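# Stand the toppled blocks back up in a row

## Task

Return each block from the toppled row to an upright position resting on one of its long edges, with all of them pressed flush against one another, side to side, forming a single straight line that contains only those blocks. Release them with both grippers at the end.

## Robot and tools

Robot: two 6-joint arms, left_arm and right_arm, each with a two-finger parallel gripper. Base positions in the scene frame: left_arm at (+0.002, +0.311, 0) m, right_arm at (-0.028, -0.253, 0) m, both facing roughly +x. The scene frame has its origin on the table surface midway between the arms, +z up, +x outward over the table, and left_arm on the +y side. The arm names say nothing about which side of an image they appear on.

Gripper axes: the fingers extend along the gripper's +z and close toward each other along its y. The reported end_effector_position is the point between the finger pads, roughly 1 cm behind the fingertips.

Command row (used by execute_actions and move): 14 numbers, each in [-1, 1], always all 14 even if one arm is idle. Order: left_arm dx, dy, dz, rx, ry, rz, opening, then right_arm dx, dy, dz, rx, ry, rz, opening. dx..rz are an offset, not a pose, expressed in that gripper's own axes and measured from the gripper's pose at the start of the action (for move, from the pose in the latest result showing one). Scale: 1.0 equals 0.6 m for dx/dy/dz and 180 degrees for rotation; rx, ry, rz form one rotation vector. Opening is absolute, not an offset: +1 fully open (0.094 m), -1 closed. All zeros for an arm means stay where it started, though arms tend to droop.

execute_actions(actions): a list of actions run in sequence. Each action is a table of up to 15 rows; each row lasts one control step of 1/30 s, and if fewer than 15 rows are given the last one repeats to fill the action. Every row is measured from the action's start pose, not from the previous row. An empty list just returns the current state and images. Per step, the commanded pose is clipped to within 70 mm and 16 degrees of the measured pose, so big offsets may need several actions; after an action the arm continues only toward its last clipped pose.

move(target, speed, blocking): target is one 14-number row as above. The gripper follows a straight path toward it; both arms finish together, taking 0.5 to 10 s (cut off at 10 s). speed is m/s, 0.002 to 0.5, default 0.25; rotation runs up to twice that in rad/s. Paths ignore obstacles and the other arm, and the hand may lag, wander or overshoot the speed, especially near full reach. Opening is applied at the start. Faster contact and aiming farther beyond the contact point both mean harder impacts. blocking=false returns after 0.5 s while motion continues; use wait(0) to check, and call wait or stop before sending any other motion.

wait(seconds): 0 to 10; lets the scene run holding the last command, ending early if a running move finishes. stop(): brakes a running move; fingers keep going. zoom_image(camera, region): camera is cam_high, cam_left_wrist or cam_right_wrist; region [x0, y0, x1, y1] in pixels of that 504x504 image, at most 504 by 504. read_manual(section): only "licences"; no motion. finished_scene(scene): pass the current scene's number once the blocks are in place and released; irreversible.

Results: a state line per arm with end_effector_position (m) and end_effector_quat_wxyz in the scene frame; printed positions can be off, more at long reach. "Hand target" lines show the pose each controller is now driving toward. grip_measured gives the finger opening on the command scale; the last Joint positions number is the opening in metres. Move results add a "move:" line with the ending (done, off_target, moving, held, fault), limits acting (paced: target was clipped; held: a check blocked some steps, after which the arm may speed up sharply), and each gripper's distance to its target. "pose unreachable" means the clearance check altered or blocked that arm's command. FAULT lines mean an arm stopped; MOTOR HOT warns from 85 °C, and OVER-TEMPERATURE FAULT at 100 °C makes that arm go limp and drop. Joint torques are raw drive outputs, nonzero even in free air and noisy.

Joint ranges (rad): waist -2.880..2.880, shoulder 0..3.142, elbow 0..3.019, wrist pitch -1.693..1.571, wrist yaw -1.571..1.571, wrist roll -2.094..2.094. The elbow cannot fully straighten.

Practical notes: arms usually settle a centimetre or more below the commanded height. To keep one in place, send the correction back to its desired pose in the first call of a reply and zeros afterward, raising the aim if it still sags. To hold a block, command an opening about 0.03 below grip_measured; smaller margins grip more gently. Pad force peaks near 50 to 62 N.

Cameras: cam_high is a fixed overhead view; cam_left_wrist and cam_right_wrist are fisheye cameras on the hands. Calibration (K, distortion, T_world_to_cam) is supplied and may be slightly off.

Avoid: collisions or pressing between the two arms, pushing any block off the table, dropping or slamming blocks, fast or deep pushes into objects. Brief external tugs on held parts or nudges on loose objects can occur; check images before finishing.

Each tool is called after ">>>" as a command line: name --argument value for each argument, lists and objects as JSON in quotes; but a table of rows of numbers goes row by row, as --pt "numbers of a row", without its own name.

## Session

>>> execute_actions --actions '[]'

Scene clock: 0.00 s.
left_arm: end_effector_position=(+0.2141, +0.0862, +0.1517) grip_measured=+1.000 end_effector_quat_wxyz=(+0.479, +0.368, +0.778, +0.170) | right_arm: end_effector_position=(+0.0011, -0.7780, +0.1077) grip_measured=+1.000 end_effector_quat_wxyz=(-0.320, -0.229, +0.919, -0.017)
Joint positions: left_arm=[-1.323  0.885  0.42  -0.496 -0.941 -0.075  0.094] | right_arm=[-1.264  1.779  1.321 -1.082  0.652 -1.814  0.094]
Joint velocities: left_arm=[ 0.005 -0.005 -0.017 -0.022  0.037  0.022  0.   ] | right_arm=[ 0.005 -0.005  0.012  0.012 -0.081 -0.066  0.   ]
Joint torques (N m, as the arm reports them, + toward a larger angle): no reading
Motor temperatures (°C, as the motors report them): left_arm=[29 29 35 28 27 26] | right_arm=[28 26 30 29 28 28]
Hand target (left_arm): +0.216, +0.080, +0.160; +0.485, +0.364, +0.778, +0.163
Hand target (right_arm): +0.003, -0.785, +0.112; -0.320, -0.227, +0.919, -0.023
camera_calibration (this result's frames):
cam_left_wrist: T_world_to_cam=[[-0.407155, -0.6741, -0.616291, 0.239136], [-0.731752, 0.644549, -0.221574, 0.137856], [0.546593, 0.360757, -0.755706, 0.0859107], [0, 0, 0, 1]] pos_world=[0.151284, 0.0413535, 0.242846]
cam_right_wrist: T_world_to_cam=[[0.422074, -0.897867, -0.125253, -0.682828], [-0.206696, -0.229833, 0.951028, -0.279629], [-0.882683, -0.375515, -0.282592, -0.134966], [0, 0, 0, 1]] pos_world=[0.111274, -0.728038, 0.142268]

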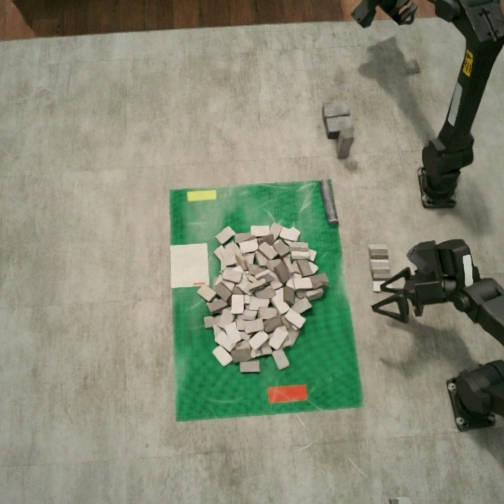

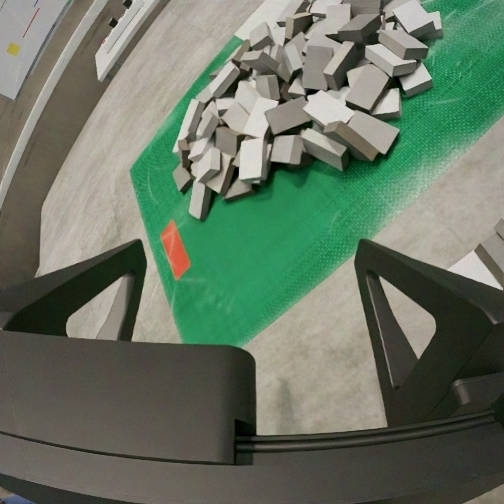

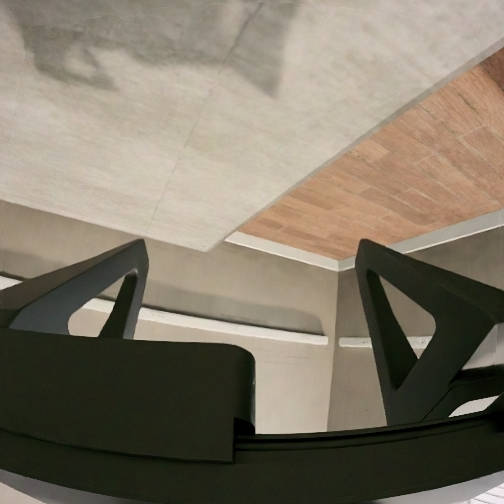

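>>> move --target '[0.107,-0.077,0.042,0.312,0.149,0.197,-0.6,0,0,0,0,0,0,1]'

>>> zoom_image --camera "cam_high" --region '[330, 220, 430, 320]'

Scene clock: 14.93 s.
left_arm: end_effector_position=(+0.1853, +0.1108, +0.0606) grip_measured=-0.598 end_effector_quat_wxyz=(-0.011, +0.705, +0.710, +0.003) | right_arm: end_effector_position=(+0.0011, -0.7780, +0.1077) grip_measured=+1.000 end_effector_quat_wxyz=(-0.320, -0.229, +0.919, -0.017)
Joint positions: left_arm=[-0.875  1.214  0.655 -1.034 -0.005  0.735  0.019] | right_arm=[-1.264  1.779  1.321 -1.082  0.652 -1.814  0.094]
Joint velocities: left_arm=[-0.005 -0.015  0.002  0.002 -0.022  0.037 -0.   ] | right_arm=[-0.005 -0.005 -0.012 -0.007 -0.051 -0.11   0.   ]
Joint torques (N m, as the arm reports them, + toward a larger angle): left_arm=[ 1.3  -7.12  9.89  0.14  0.19  0.36] | right_arm=[  0.97 -19.72   8.74   0.46   0.41  -0.11]
Motor temperatures (°C, as the motors report them): left_arm=[29 29 41 28 27 26] | right_arm=[28 28 34 29 28 28]
Hand target (left_arm): +0.199, +0.101, +0.071; -0.002, +0.706, +0.708, +0.000
Hand target (right_arm): +0.001, -0.778, +0.108; -0.320, -0.229, +0.919, -0.017
Off the commanded pose (left_arm): 0.021 m, 1 deg.
Off the commanded pose (right_arm): 0.000 m, 0 deg.
move: off_target (left_arm)
camera_calibration (this result's frames):
cam_left_wrist: T_world_to_cam=[[-0.999896, -0.0112774, 0.0089923, 0.186348], [-0.00355797, 0.797025, 0.603936, -0.121098], [-0.0139779, 0.603841, -0.796982, 0.103392], [0, 0, 0, 1]] pos_world=[0.187343, 0.0361869, 0.153861]
cam_right_wrist: T_world_to_cam=[[0.422074, -0.897867, -0.125253, -0.682828], [-0.206696, -0.229833, 0.951028, -0.279629], [-0.882683, -0.375515, -0.282592, -0.134966], [0, 0, 0, 1]] pos_world=[0.111274, -0.728038, 0.142268]

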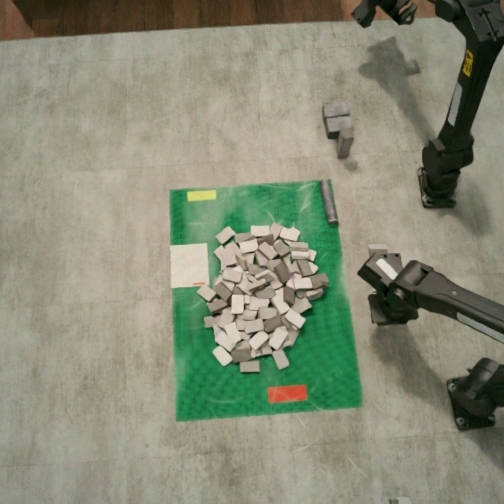

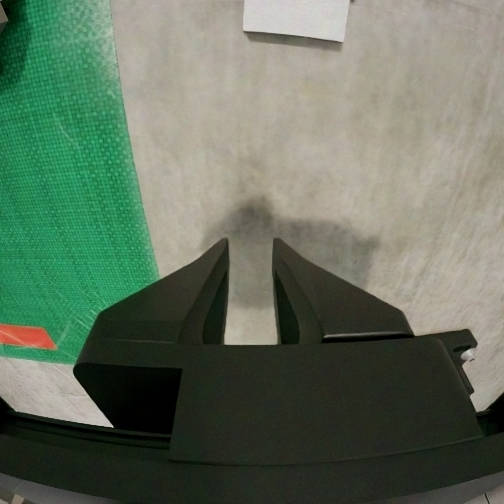

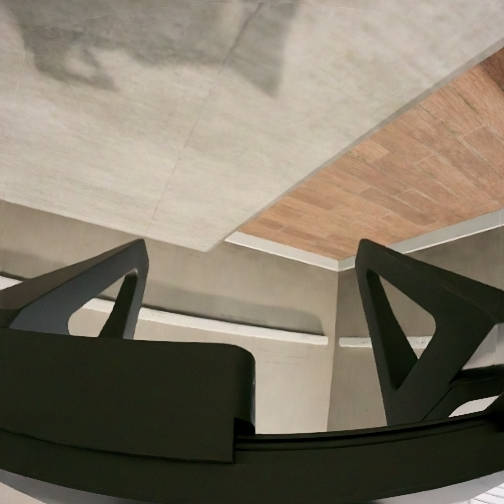

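Region (330, 220, 430, 320) of cam_high's 504x504 image, scaled by 5.040, with more detail than that image has.

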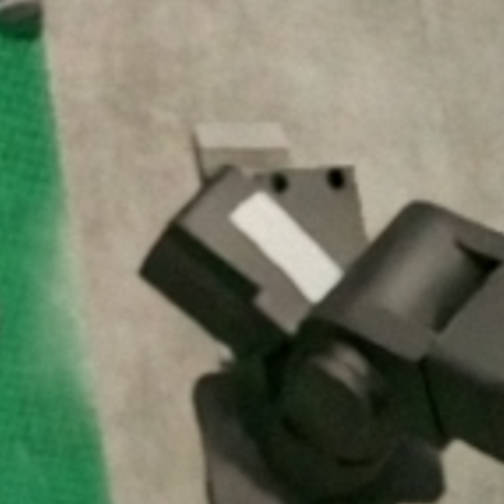

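>>> move --target '[-0.1,-0.025,0.05,0,0,0,-0.6,0,0,0,0,0,0,1]' --speed 0.1

>>> move --target '[-0.1,0,-0.005,0,0,0,-0.6,0,0,0,0,0,0,1]' --speed 0.03

Scene clock: 20.80 s.
left_arm: end_effector_position=(+0.1615, +0.0715, +0.0242) grip_measured=-0.598 end_effector_quat_wxyz=(-0.027, +0.706, +0.707, +0.008) | right_arm: end_effector_position=(+0.0011, -0.7780, +0.1077) grip_measured=+1.000 end_effector_quat_wxyz=(-0.320, -0.229, +0.919, -0.017)
Joint positions: left_arm=[-1.028  1.359  0.661 -0.929 -0.005  0.587  0.019] | right_arm=[-1.264  1.779  1.321 -1.082  0.652 -1.814  0.094]
Joint velocities: left_arm=[-0.015 -0.005  0.002  0.007 -0.051  0.007 -0.   ] | right_arm=[-0.015 -0.005 -0.002  0.012 -0.022 -0.022  0.   ]
Joint torques (N m, as the arm reports them, + toward a larger angle): left_arm=[-0.94 -8.73  8.88  1.08  0.07 -0.01] | right_arm=[  1.55 -19.21   8.9    0.44   0.36  -0.13]
Motor temperatures (°C, as the motors report them): left_arm=[29 29 43 28 27 26] | right_arm=[28 29 34 29 28 28]
Hand target (left_arm): +0.170, +0.052, +0.030; -0.011, +0.705, +0.709, +0.003
Hand target (right_arm): +0.001, -0.778, +0.108; -0.320, -0.229, +0.919, -0.017
Off the commanded pose (left_arm): 0.023 m, 2 deg.
Off the commanded pose (right_arm): 0.000 m, 0 deg.
move: off_target (left_arm)
camera_calibration (this result's frames):
cam_left_wrist: T_world_to_cam=[[-0.999688, -0.0059507, 0.0242707, 0.161645], [0.010567, 0.779466, 0.626355, -0.069456], [-0.0226455, 0.626416, -0.77916, 0.0971412], [0, 0, 0, 1]] pos_world=[0.164528, -0.00575024, 0.115269]
cam_right_wrist: T_world_to_cam=[[0.422074, -0.897867, -0.125253, -0.682828], [-0.206696, -0.229833, 0.951028, -0.279629], [-0.882683, -0.375515, -0.282592, -0.134966], [0, 0, 0, 1]] pos_world=[0.111274, -0.728038, 0.142268]

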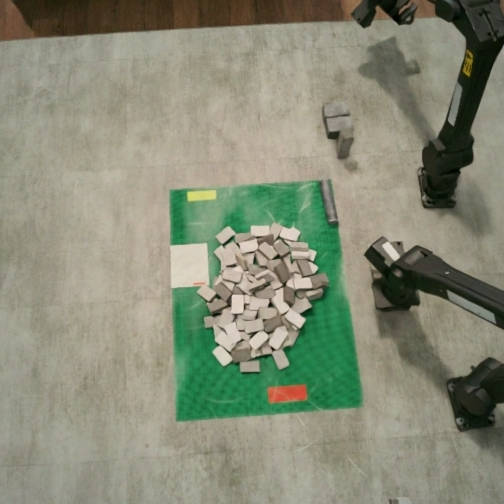

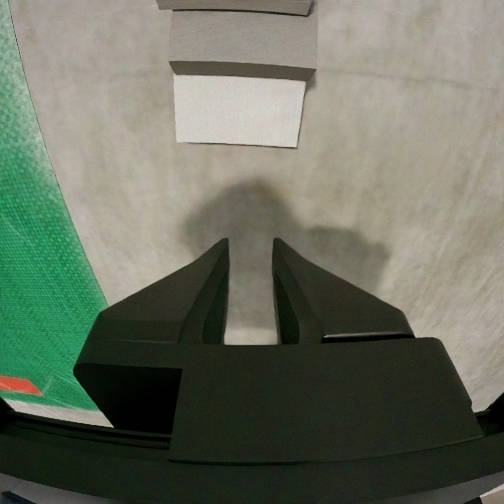

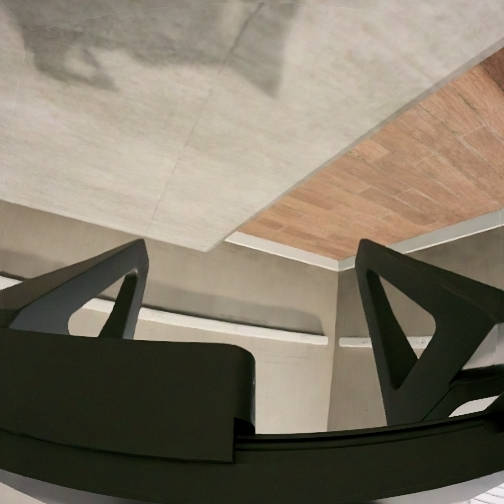

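Scene clock: 23.10 s.
left_arm: end_effector_position=(+0.1585, +0.0280, +0.0217) grip_measured=-0.598 end_effector_quat_wxyz=(-0.029, +0.707, +0.706, +0.011) | right_arm: end_effector_position=(+0.0011, -0.7780, +0.1077) grip_measured=+1.000 end_effector_quat_wxyz=(-0.320, -0.229, +0.919, -0.017)
Joint positions: left_arm=[-1.111  1.46   0.756 -0.929 -0.005  0.507  0.019] | right_arm=[-1.264  1.779  1.321 -1.082  0.652 -1.814  0.094]
Joint velocities: left_arm=[-0.015  0.005 -0.012 -0.012 -0.007  0.037  0.   ] | right_arm=[-0.005 -0.015 -0.017  0.007  0.037  0.007  0.   ]
Joint torques (N m, as the arm reports them, + toward a larger angle): left_arm=[ -0.61 -10.22   8.78   0.34   0.15   0.03] | right_arm=[  0.72 -18.25   8.78   0.4    0.35  -0.12]
Motor temperatures (°C, as the motors report them): left_arm=[29 29 43 28 27 26] | right_arm=[28 29 34 29 28 28]
Hand target (left_arm): +0.161, +0.012, +0.025; -0.026, +0.706, +0.707, +0.008
Hand target (right_arm): +0.001, -0.778, +0.108; -0.320, -0.229, +0.919, -0.017
Off the commanded pose (left_arm): 0.017 m, 0 deg.
Off the commanded pose (right_arm): 0.000 m, 0 deg.
move: off_target (left_arm)
camera_calibration (this result's frames):
cam_left_wrist: T_world_to_cam=[[-0.999715, -0.00371512, 0.0235911, 0.158467], [0.0120496, 0.774406, 0.632574, -0.0341391], [-0.0206192, 0.632678, -0.77414, 0.121758], [0, 0, 0, 1]] pos_world=[0.161343, -0.0500075, 0.112115]
cam_right_wrist: T_world_to_cam=[[0.422074, -0.897867, -0.125253, -0.682828], [-0.206696, -0.229833, 0.951028, -0.279629], [-0.882683, -0.375515, -0.282592, -0.134966], [0, 0, 0, 1]] pos_world=[0.111274, -0.728038, 0.142268]

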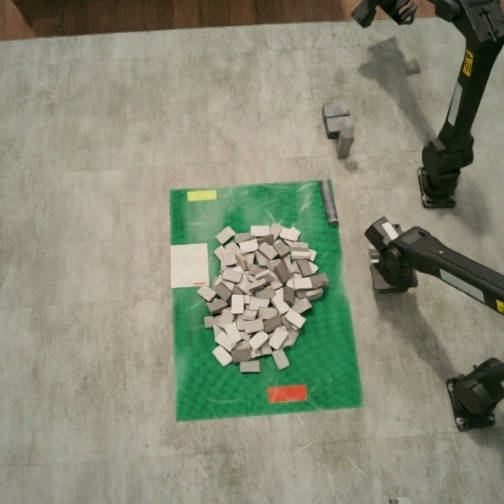

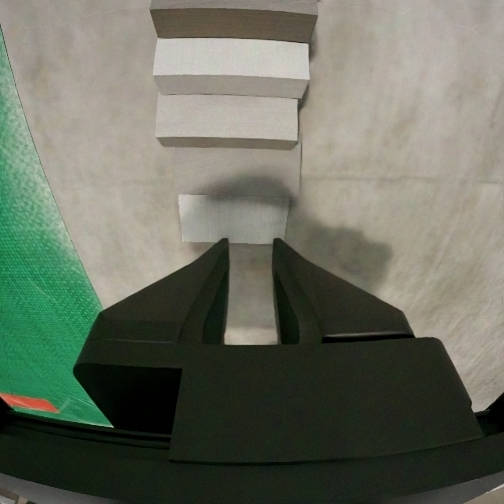

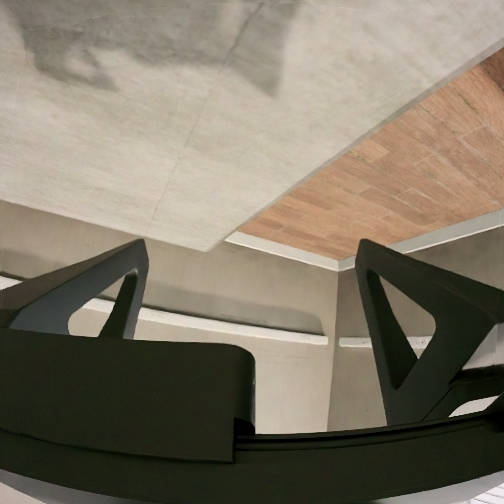

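Pushing the flat block works as a wedge; continue.

>>> move --target '[-0.08,0.01,0,0,0,0,-0.6,0,0,0,0,0,0,1]' --speed 0.025

>>> move --target '[0.03,0,-0.08,0,0,0,-0.6,0,0,0,0,0,0,1]' --speed 0.08

Scene clock: 29.23 s.
left_arm: end_effector_position=(+0.1615, +0.0009, +0.0186) grip_measured=-0.598 end_effector_quat_wxyz=(-0.034, +0.707, +0.707, +0.013) | right_arm: end_effector_position=(+0.0011, -0.7780, +0.1077) grip_measured=+1.000 end_effector_quat_wxyz=(-0.320, -0.229, +0.919, -0.017)
Joint positions: left_arm=[-1.141  1.534  0.828 -0.938 -0.005  0.475  0.019] | right_arm=[-1.264  1.779  1.321 -1.082  0.652 -1.814  0.094]
Joint velocities: left_arm=[-0.005  0.015 -0.002  0.002  0.022  0.007  0.001] | right_arm=[ 0.005 -0.005 -0.002 -0.007 -0.037 -0.081  0.   ]
Joint torques (N m, as the arm reports them, + toward a larger angle): left_arm=[ -1.23 -10.53   9.36   0.6    0.11  -0.03] | right_arm=[  1.77 -18.71   8.9    0.34   0.37  -0.13]
Motor temperatures (°C, as the motors report them): left_arm=[29 29 43 28 27 26] | right_arm=[28 30 34 29 28 28]
Hand target (left_arm): +0.164, -0.019, +0.019; -0.029, +0.707, +0.706, +0.011
Hand target (right_arm): +0.001, -0.778, +0.108; -0.320, -0.229, +0.919, -0.017
Off the commanded pose (left_arm): 0.021 m, 1 deg.
Off the commanded pose (right_arm): 0.000 m, 0 deg.
move: off_target (left_arm)
camera_calibration (this result's frames):
cam_left_wrist: T_world_to_cam=[[-0.999642, -0.00502244, 0.0262853, 0.161308], [0.0129874, 0.767752, 0.640616, -0.0115388], [-0.023398, 0.640728, -0.767411, 0.136885], [0, 0, 0, 1]] pos_world=[0.164603, -0.078037, 0.108199]
cam_right_wrist: T_world_to_cam=[[0.422074, -0.897867, -0.125253, -0.682828], [-0.206696, -0.229833, 0.951028, -0.279629], [-0.882683, -0.375515, -0.282592, -0.134966], [0, 0, 0, 1]] pos_world=[0.111274, -0.728038, 0.142268]

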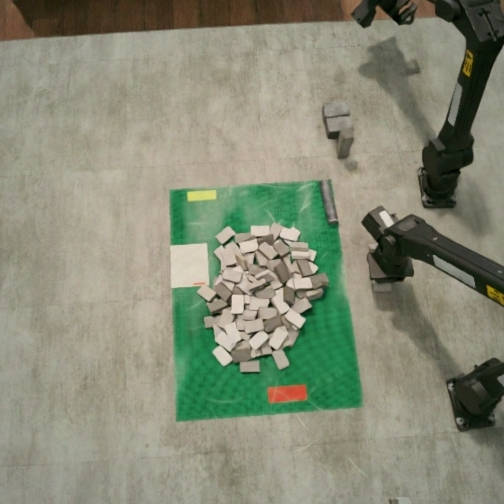

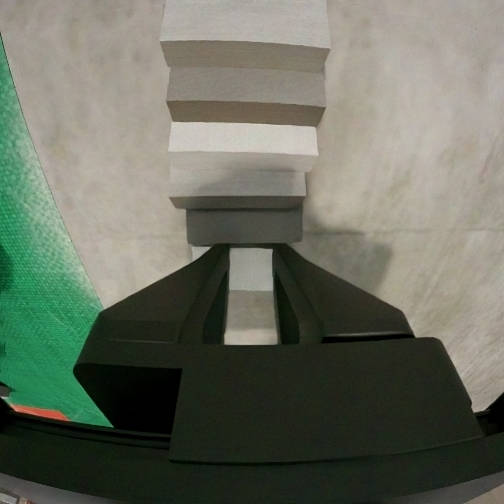

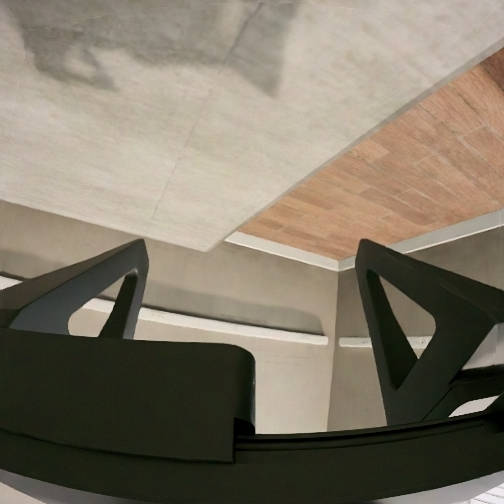

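Scene clock: 30.23 s.
left_arm: end_effector_position=(+0.1535, +0.0228, +0.0555) grip_measured=-0.598 end_effector_quat_wxyz=(-0.047, +0.706, +0.707, +0.017) | right_arm: end_effector_position=(+0.0011, -0.7780, +0.1077) grip_measured=+1.000 end_effector_quat_wxyz=(-0.320, -0.229, +0.919, -0.017)
Joint positions: left_arm=[-1.132  1.426  0.828 -1.074 -0.005  0.483  0.019] | right_arm=[-1.264  1.779  1.321 -1.082  0.652 -1.814  0.094]
Joint velocities: left_arm=[-0.015  0.005  0.007  0.012 -0.081  0.081 -0.001] | right_arm=[-0.015  0.005 -0.012 -0.002 -0.037  0.081  0.   ]
Joint torques (N m, as the arm reports them, + toward a larger angle): left_arm=[  0.75 -13.18   8.37  -0.15  -0.14   0.38] | right_arm=[  1.46 -19.27   8.76   0.5    0.43  -0.12]
Motor temperatures (°C, as the motors report them): left_arm=[29 29 43 28 27 26] | right_arm=[28 30 34 29 28 28]
Hand target (left_arm): +0.163, +0.016, +0.067; -0.034, +0.707, +0.707, +0.014
Hand target (right_arm): +0.001, -0.778, +0.108; -0.320, -0.229, +0.919, -0.017
Off the commanded pose (left_arm): 0.017 m, 2 deg.
Off the commanded pose (right_arm): 0.000 m, 0 deg.
move: off_target (left_arm)
camera_calibration (this result's frames):
cam_left_wrist: T_world_to_cam=[[-0.999196, -0.00736688, 0.0394178, 0.151775], [0.0204402, 0.752126, 0.658702, -0.0537202], [-0.0344998, 0.658978, -0.751371, 0.151417], [0, 0, 0, 1]] pos_world=[0.157974, -0.0582578, 0.143173]
cam_right_wrist: T_world_to_cam=[[0.422074, -0.897867, -0.125253, -0.682828], [-0.206696, -0.229833, 0.951028, -0.279629], [-0.882683, -0.375515, -0.282592, -0.134966], [0, 0, 0, 1]] pos_world=[0.111274, -0.728038, 0.142268]

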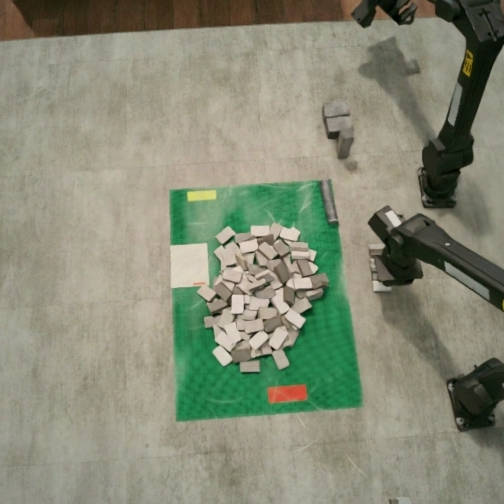

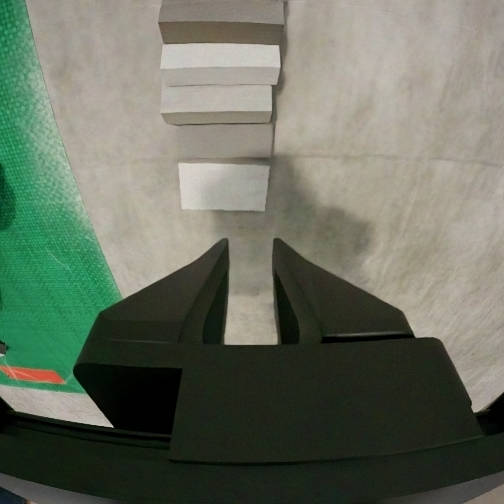

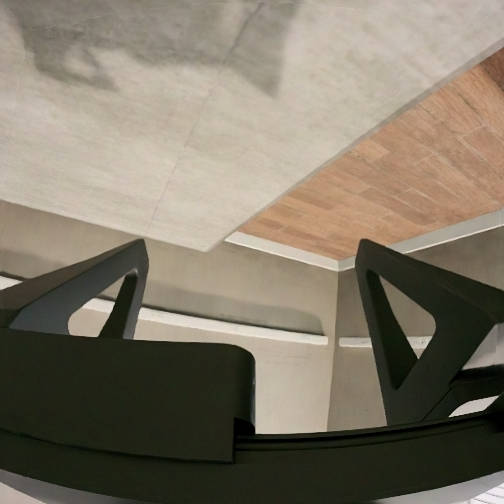

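Fell back; push further this time.

>>> move --target '[-0.01,0.02,0.05,0,0,0,-0.6,0,0,0,0,0,0,1]' --speed 0.06

>>> move --target '[-0.11,0,-0.005,0,0,0,-0.6,0,0,0,0,0,0,1]' --speed 0.025

>>> move --target '[0.03,0,-0.1,0,0,0,-0.6,0,0,0,0,0,0,1]' --speed 0.08

Scene clock: 37.43 s.
left_arm: end_effector_position=(+0.1615, +0.0141, +0.0350) grip_measured=-0.598 end_effector_quat_wxyz=(-0.037, +0.705, +0.708, +0.014) | right_arm: end_effector_position=(+0.0011, -0.7780, +0.1077) grip_measured=+1.000 end_effector_quat_wxyz=(-0.320, -0.229, +0.919, -0.017)
Joint positions: left_arm=[-1.123  1.478  0.819 -0.992 -0.005  0.49   0.019] | right_arm=[-1.264  1.779  1.321 -1.082  0.652 -1.814  0.094]
Joint velocities: left_arm=[ 0.005 -0.005 -0.002  0.002  0.022 -0.037 -0.   ] | right_arm=[-0.005 -0.015 -0.002  0.002  0.007  0.051  0.   ]
Joint torques (N m, as the arm reports them, + toward a larger angle): left_arm=[  1.32 -10.96   5.3    1.21  -0.12   0.3 ] | right_arm=[  0.83 -18.81   8.84   0.37   0.34  -0.13]
Motor temperatures (°C, as the motors report them): left_arm=[29 29 43 28 27 26] | right_arm=[28 30 35 29 28 28]
Hand target (left_arm): +0.164, +0.020, +0.025; -0.047, +0.706, +0.707, +0.017
Hand target (right_arm): +0.001, -0.778, +0.108; -0.320, -0.229, +0.919, -0.017
Off the commanded pose (left_arm): 0.012 m, 1 deg.
Off the commanded pose (right_arm): 0.000 m, 0 deg.
move: off_target (left_arm)
camera_calibration (this result's frames):
cam_left_wrist: T_world_to_cam=[[-0.999499, -0.00865614, 0.0304551, 0.160819], [0.0130313, 0.764181, 0.64487, -0.0323162], [-0.0288553, 0.644943, -0.763686, 0.141744], [0, 0, 0, 1]] pos_world=[0.16525, -0.0653295, 0.12419]
cam_right_wrist: T_world_to_cam=[[0.422074, -0.897867, -0.125253, -0.682828], [-0.206696, -0.229833, 0.951028, -0.279629], [-0.882683, -0.375515, -0.282592, -0.134966], [0, 0, 0, 1]] pos_world=[0.111274, -0.728038, 0.142268]

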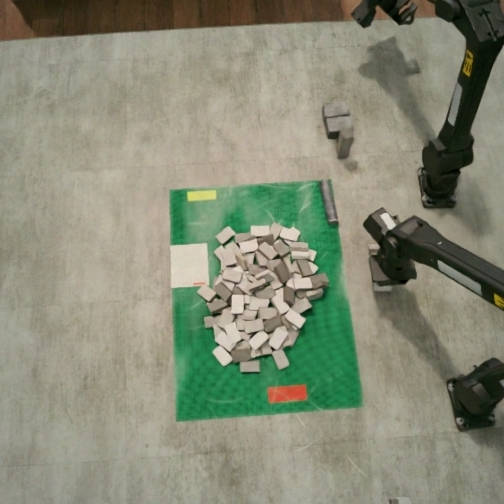

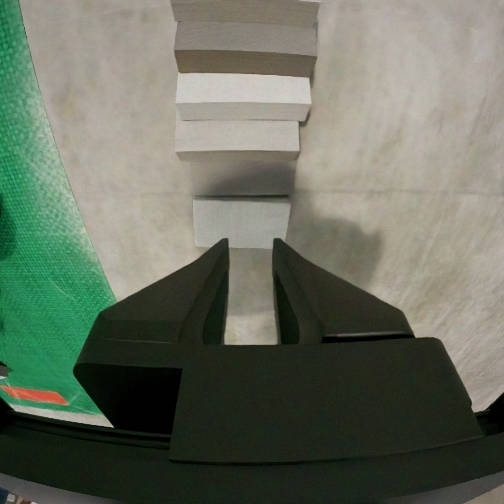

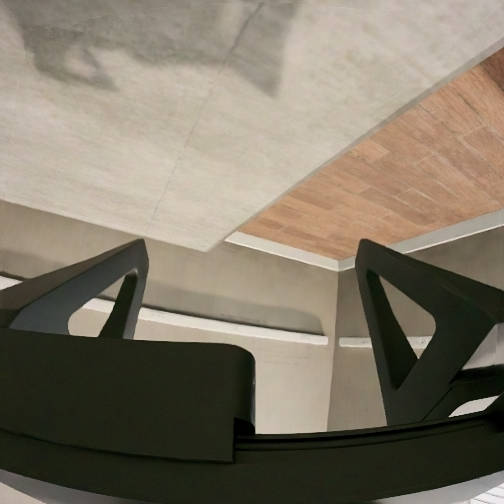

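Scene clock: 40.37 s.
left_arm: end_effector_position=(+0.1613, -0.0375, +0.0354) grip_measured=-0.598 end_effector_quat_wxyz=(-0.034, +0.706, +0.707, +0.015) | right_arm: end_effector_position=(+0.0011, -0.7780, +0.1077) grip_measured=+1.000 end_effector_quat_wxyz=(-0.320, -0.229, +0.919, -0.017)
Joint positions: left_arm=[-1.187  1.584  0.945 -1.006 -0.004  0.429  0.019] | right_arm=[-1.264  1.779  1.321 -1.082  0.652 -1.814  0.094]
Joint velocities: left_arm=[ 0.005 -0.005 -0.007 -0.012 -0.095  0.037 -0.001] | right_arm=[-0.005  0.005  0.002 -0.002 -0.007  0.007  0.   ]
Joint torques (N m, as the arm reports them, + toward a larger angle): left_arm=[ -0.67 -11.46   9.05   0.11   0.12   0.02] | right_arm=[  1.38 -18.86   8.96   0.56   0.34  -0.09]
Motor temperatures (°C, as the motors report them): left_arm=[29 29 44 28 27 26] | right_arm=[28 30 35 29 28 28]
Hand target (left_arm): +0.161, -0.051, +0.034; -0.037, +0.705, +0.708, +0.014
Hand target (right_arm): +0.001, -0.778, +0.108; -0.320, -0.229, +0.919, -0.017
Off the commanded pose (left_arm): 0.015 m, 0 deg.
Off the commanded pose (right_arm): 0.000 m, 0 deg.
move: off_target (left_arm)
camera_calibration (this result's frames):
cam_left_wrist: T_world_to_cam=[[-0.999676, -0.00579853, 0.0247966, 0.160546], [0.0114872, 0.766357, 0.642312, 0.00731133], [-0.0227275, 0.642389, -0.766042, 0.174293], [0, 0, 0, 1]] pos_world=[0.164372, -0.116636, 0.124838]
cam_right_wrist: T_world_to_cam=[[0.422074, -0.897867, -0.125253, -0.682828], [-0.206696, -0.229833, 0.951028, -0.279629], [-0.882683, -0.375515, -0.282592, -0.134966], [0, 0, 0, 1]] pos_world=[0.111274, -0.728038, 0.142268]

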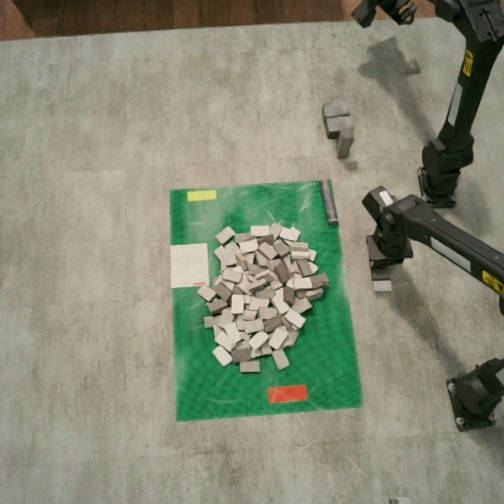

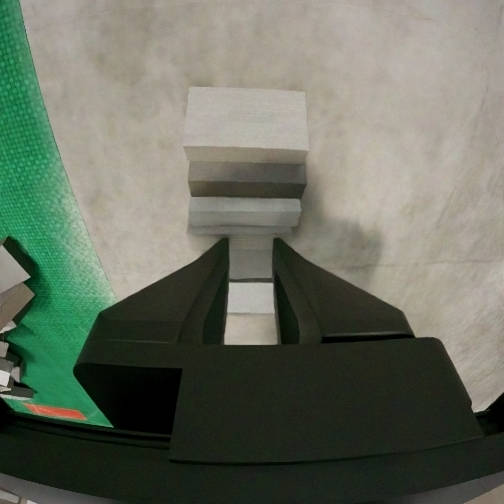

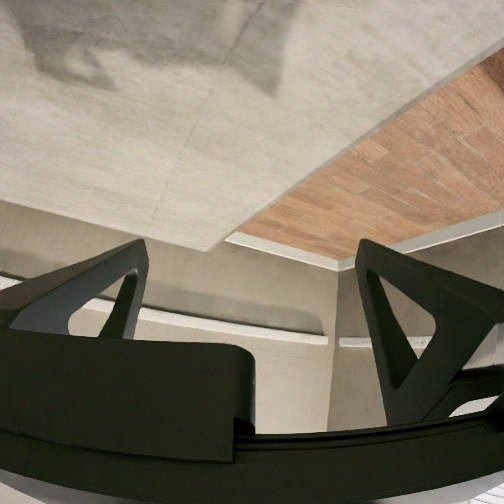

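Scene clock: 41.50 s.
left_arm: end_effector_position=(+0.1502, -0.0090, +0.0773) grip_measured=-0.598 end_effector_quat_wxyz=(-0.057, +0.705, +0.706, +0.023) | right_arm: end_effector_position=(+0.0011, -0.7780, +0.1077) grip_measured=+1.000 end_effector_quat_wxyz=(-0.320, -0.229, +0.919, -0.017)
Joint positions: left_arm=[-1.182  1.474  0.945 -1.164 -0.004  0.433  0.019] | right_arm=[-1.264  1.779  1.321 -1.082  0.652 -1.814  0.094]
Joint velocities: left_arm=[-0.015 -0.005 -0.007  0.007 -0.022 -0.022 -0.001] | right_arm=[-0.015 -0.005 -0.012  0.007  0.051 -0.095  0.   ]
Joint torques (N m, as the arm reports them, + toward a larger angle): left_arm=[  0.99 -15.27   9.93  -0.1   -0.14   0.31] | right_arm=[  1.7  -18.81   8.75   0.45   0.39  -0.1 ]
Motor temperatures (°C, as the motors report them): left_arm=[29 29 44 28 27 26] | right_arm=[28 30 35 29 28 28]
Hand target (left_arm): +0.163, -0.023, +0.096; -0.034, +0.706, +0.707, +0.015
Hand target (right_arm): +0.001, -0.778, +0.108; -0.320, -0.229, +0.919, -0.017
Off the commanded pose (left_arm): 0.027 m, 3 deg.
Off the commanded pose (right_arm): 0.000 m, 0 deg.
move: off_target (left_arm)
camera_calibration (this result's frames):
cam_left_wrist: T_world_to_cam=[[-0.998953, -0.00847707, 0.0449567, 0.146867], [0.0241024, 0.737727, 0.674669, -0.0459219], [-0.0388849, 0.675046, -0.73675, 0.188299], [0, 0, 0, 1]] pos_world=[0.155142, -0.0919874, 0.163108]
cam_right_wrist: T_world_to_cam=[[0.422074, -0.897867, -0.125253, -0.682828], [-0.206696, -0.229833, 0.951028, -0.279629], [-0.882683, -0.375515, -0.282592, -0.134966], [0, 0, 0, 1]] pos_world=[0.111274, -0.728038, 0.142268]

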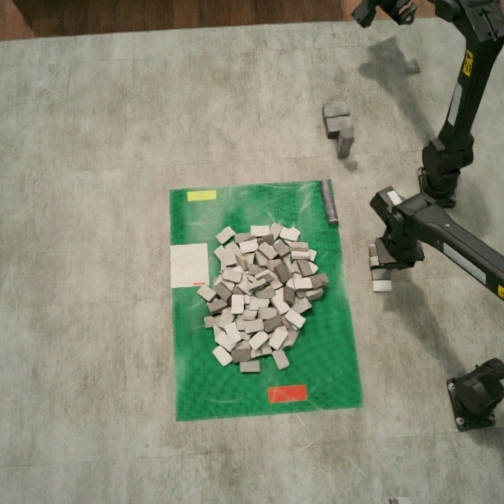

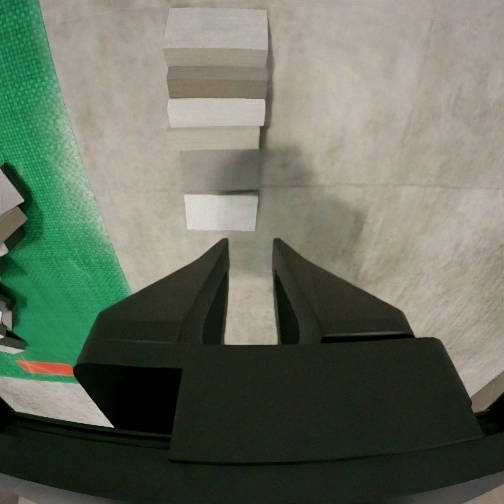

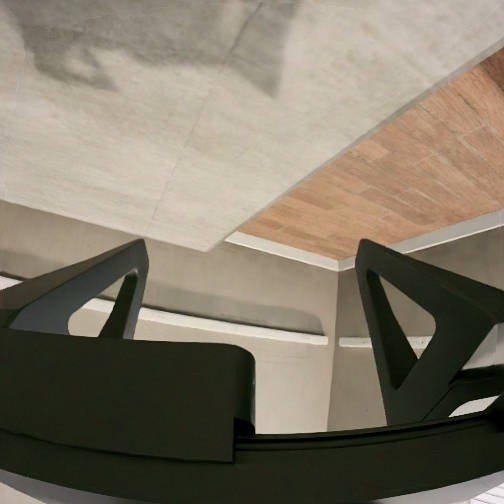

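Too high. Retry lower.

>>> move --target '[0.03,0.02,0.105,0,-0.03,0,-0.6,0,0,0,0,0,0,1]' --speed 0.06

>>> move --target '[-0.1,0,0,0,0,0,-0.6,0,0,0,0,0,0,1]' --speed 0.025

>>> move --target '[0.03,0,-0.1,0,0,0,-0.6,0,0,0,0,0,0,1]' --speed 0.08

Scene clock: 48.27 s.
left_arm: end_effector_position=(+0.1568, +0.0122, +0.0219) grip_measured=-0.598 end_effector_quat_wxyz=(-0.020, +0.704, +0.710, -0.009) | right_arm: end_effector_position=(+0.0011, -0.7780, +0.1077) grip_measured=+1.000 end_effector_quat_wxyz=(-0.320, -0.229, +0.919, -0.017)
Joint positions: left_arm=[-1.121  1.474  0.772 -0.903  0.03   0.489  0.019] | right_arm=[-1.264  1.779  1.321 -1.082  0.652 -1.814  0.094]
Joint velocities: left_arm=[-0.005 -0.015 -0.002 -0.022  0.051 -0.154  0.   ] | right_arm=[-0.005 -0.005  0.002  0.012 -0.051  0.037  0.   ]
Joint torques (N m, as the arm reports them, + toward a larger angle): left_arm=[  1.13 -11.84   5.5    1.19   0.19   0.38] | right_arm=[  1.22 -18.85   8.65   0.42   0.33  -0.1 ]
Motor temperatures (°C, as the motors report them): left_arm=[29 30 44 28 27 26] | right_arm=[28 30 35 29 28 28]
Hand target (left_arm): +0.159, +0.016, +0.016; -0.024, +0.705, +0.708, -0.011
Hand target (right_arm): +0.001, -0.778, +0.108; -0.320, -0.229, +0.919, -0.017
Off the commanded pose (left_arm): 0.007 m, 0 deg.
Off the commanded pose (right_arm): 0.000 m, 0 deg.
move: done
camera_calibration (this result's frames):
cam_left_wrist: T_world_to_cam=[[-0.999143, -0.0120546, 0.0395983, 0.156278], [0.0141352, 0.799778, 0.60013, -0.0219304], [-0.0389042, 0.600175, -0.798922, 0.13572], [0, 0, 0, 1]] pos_world=[0.161734, -0.0620326, 0.115403]
cam_right_wrist: T_world_to_cam=[[0.422074, -0.897867, -0.125253, -0.682828], [-0.206696, -0.229833, 0.951028, -0.279629], [-0.882683, -0.375515, -0.282592, -0.134966], [0, 0, 0, 1]] pos_world=[0.111274, -0.728038, 0.142268]

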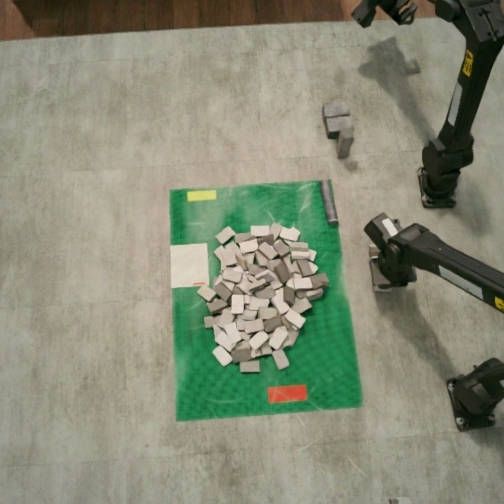

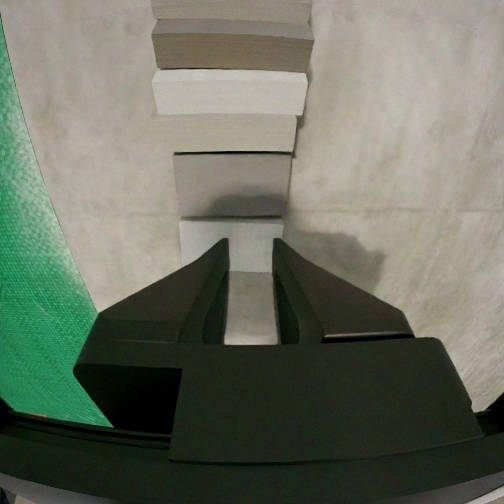

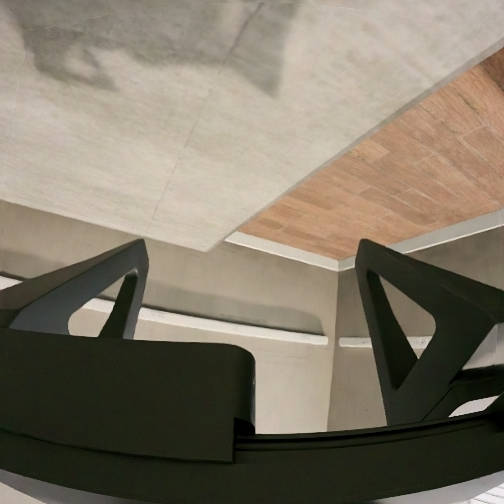

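Scene clock: 50.93 s.
left_arm: end_effector_position=(+0.1561, -0.0321, +0.0203) grip_measured=-0.598 end_effector_quat_wxyz=(-0.019, +0.705, +0.709, -0.009) | right_arm: end_effector_position=(+0.0011, -0.7780, +0.1077) grip_measured=+1.000 end_effector_quat_wxyz=(-0.320, -0.229, +0.919, -0.017)
Joint positions: left_arm=[-1.178  1.569  0.878 -0.911  0.03   0.433  0.019] | right_arm=[-1.264  1.779  1.321 -1.082  0.652 -1.814  0.094]
Joint velocities: left_arm=[-0.015 -0.005 -0.007  0.002 -0.051 -0.051  0.001] | right_arm=[ 0.005  0.005 -0.007 -0.007 -0.007 -0.037  0.   ]
Joint torques (N m, as the arm reports them, + toward a larger angle): left_arm=[ -0.71 -11.95   9.05   0.35   0.03  -0.01] | right_arm=[  1.14 -19.18   9.     0.34   0.34  -0.12]
Motor temperatures (°C, as the motors report them): left_arm=[29 30 44 28 27 26] | right_arm=[28 30 35 29 28 28]
Hand target (left_arm): +0.157, -0.047, +0.021; -0.020, +0.704, +0.710, -0.009
Hand target (right_arm): +0.001, -0.778, +0.108; -0.320, -0.229, +0.919, -0.017
Off the commanded pose (left_arm): 0.016 m, 0 deg.
Off the commanded pose (right_arm): 0.000 m, 0 deg.
move: off_target (left_arm)
camera_calibration (this result's frames):
cam_left_wrist: T_world_to_cam=[[-0.999247, -0.01046, 0.0373755, 0.155298], [0.0140611, 0.800009, 0.599823, 0.0144642], [-0.0361749, 0.599896, -0.79926, 0.160601], [0, 0, 0, 1]] pos_world=[0.160787, -0.106291, 0.113882]
cam_right_wrist: T_world_to_cam=[[0.422074, -0.897867, -0.125253, -0.682828], [-0.206696, -0.229833, 0.951028, -0.279629], [-0.882683, -0.375515, -0.282592, -0.134966], [0, 0, 0, 1]] pos_world=[0.111274, -0.728038, 0.142268]

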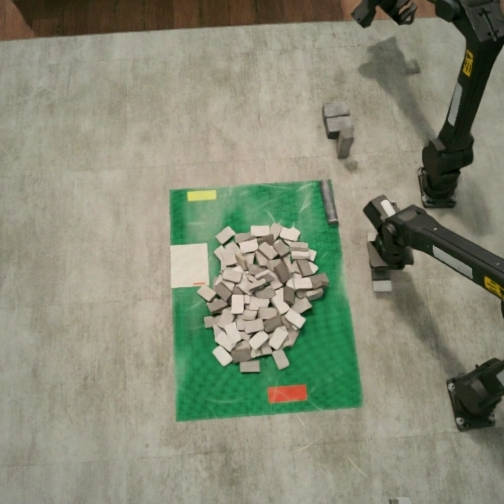

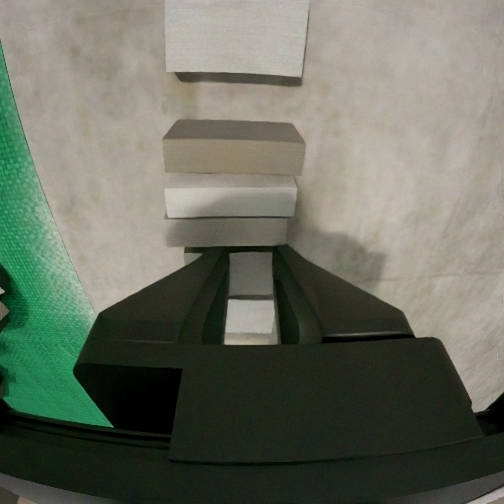

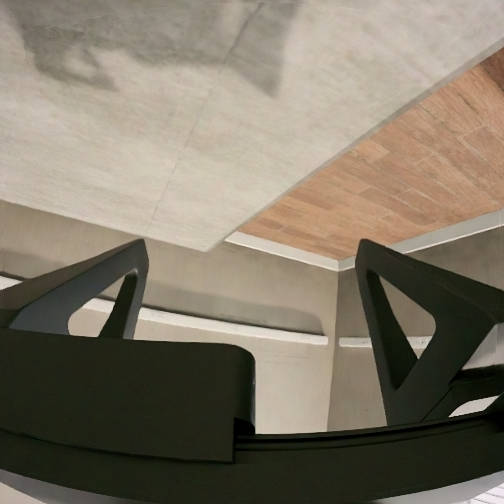

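Scene clock: 52.07 s.
left_arm: end_effector_position=(+0.1476, -0.0042, +0.0650) grip_measured=-0.598 end_effector_quat_wxyz=(-0.037, +0.704, +0.710, -0.003) | right_arm: end_effector_position=(+0.0011, -0.7780, +0.1077) grip_measured=+1.000 end_effector_quat_wxyz=(-0.320, -0.229, +0.919, -0.017)
Joint positions: left_arm=[-1.166  1.443  0.878 -1.074  0.03   0.443  0.019] | right_arm=[-1.264  1.779  1.321 -1.082  0.652 -1.814  0.094]
Joint velocities: left_arm=[ 0.005 -0.005  0.007  0.002  0.037  0.007 -0.   ] | right_arm=[-0.005  0.005 -0.012  0.007 -0.022  0.007  0.   ]
Joint torques (N m, as the arm reports them, + toward a larger angle): left_arm=[  1.22 -14.29   9.04  -0.02  -0.09   0.35] | right_arm=[  1.13 -19.39   8.92   0.27   0.4   -0.14]
Motor temperatures (°C, as the motors report them): left_arm=[29 30 44 28 27 26] | right_arm=[28 31 35 29 28 28]
Hand target (left_arm): +0.158, -0.015, +0.080; -0.019, +0.705, +0.709, -0.009
Hand target (right_arm): +0.001, -0.778, +0.108; -0.320, -0.229, +0.919, -0.017
Off the commanded pose (left_arm): 0.022 m, 2 deg.
Off the commanded pose (right_arm): 0.000 m, 0 deg.
move: off_target (left_arm)
camera_calibration (this result's frames):
cam_left_wrist: T_world_to_cam=[[-0.99848, -0.0138894, 0.0533404, 0.144189], [0.0225863, 0.77965, 0.625808, -0.0375931], [-0.050279, 0.626061, -0.778151, 0.180046], [0, 0, 0, 1]] pos_world=[0.153872, -0.081408, 0.155938]
cam_right_wrist: T_world_to_cam=[[0.422074, -0.897867, -0.125253, -0.682828], [-0.206696, -0.229833, 0.951028, -0.279629], [-0.882683, -0.375515, -0.282592, -0.134966], [0, 0, 0, 1]] pos_world=[0.111274, -0.728038, 0.142268]

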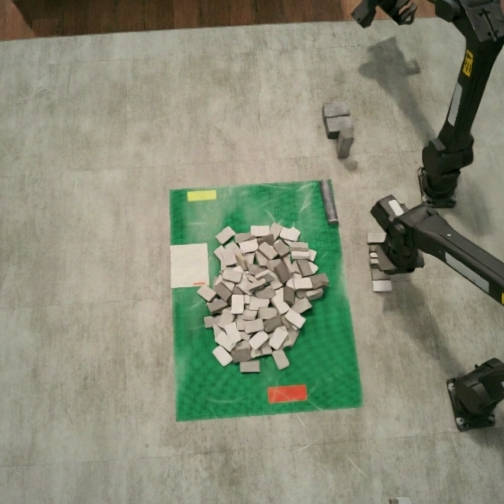

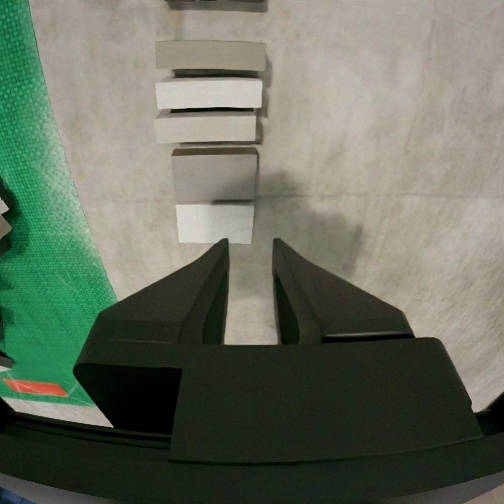

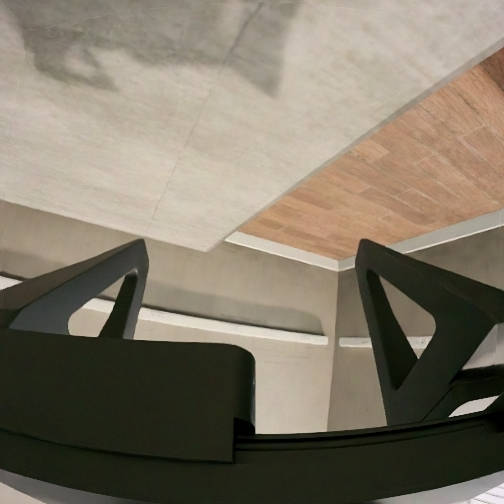

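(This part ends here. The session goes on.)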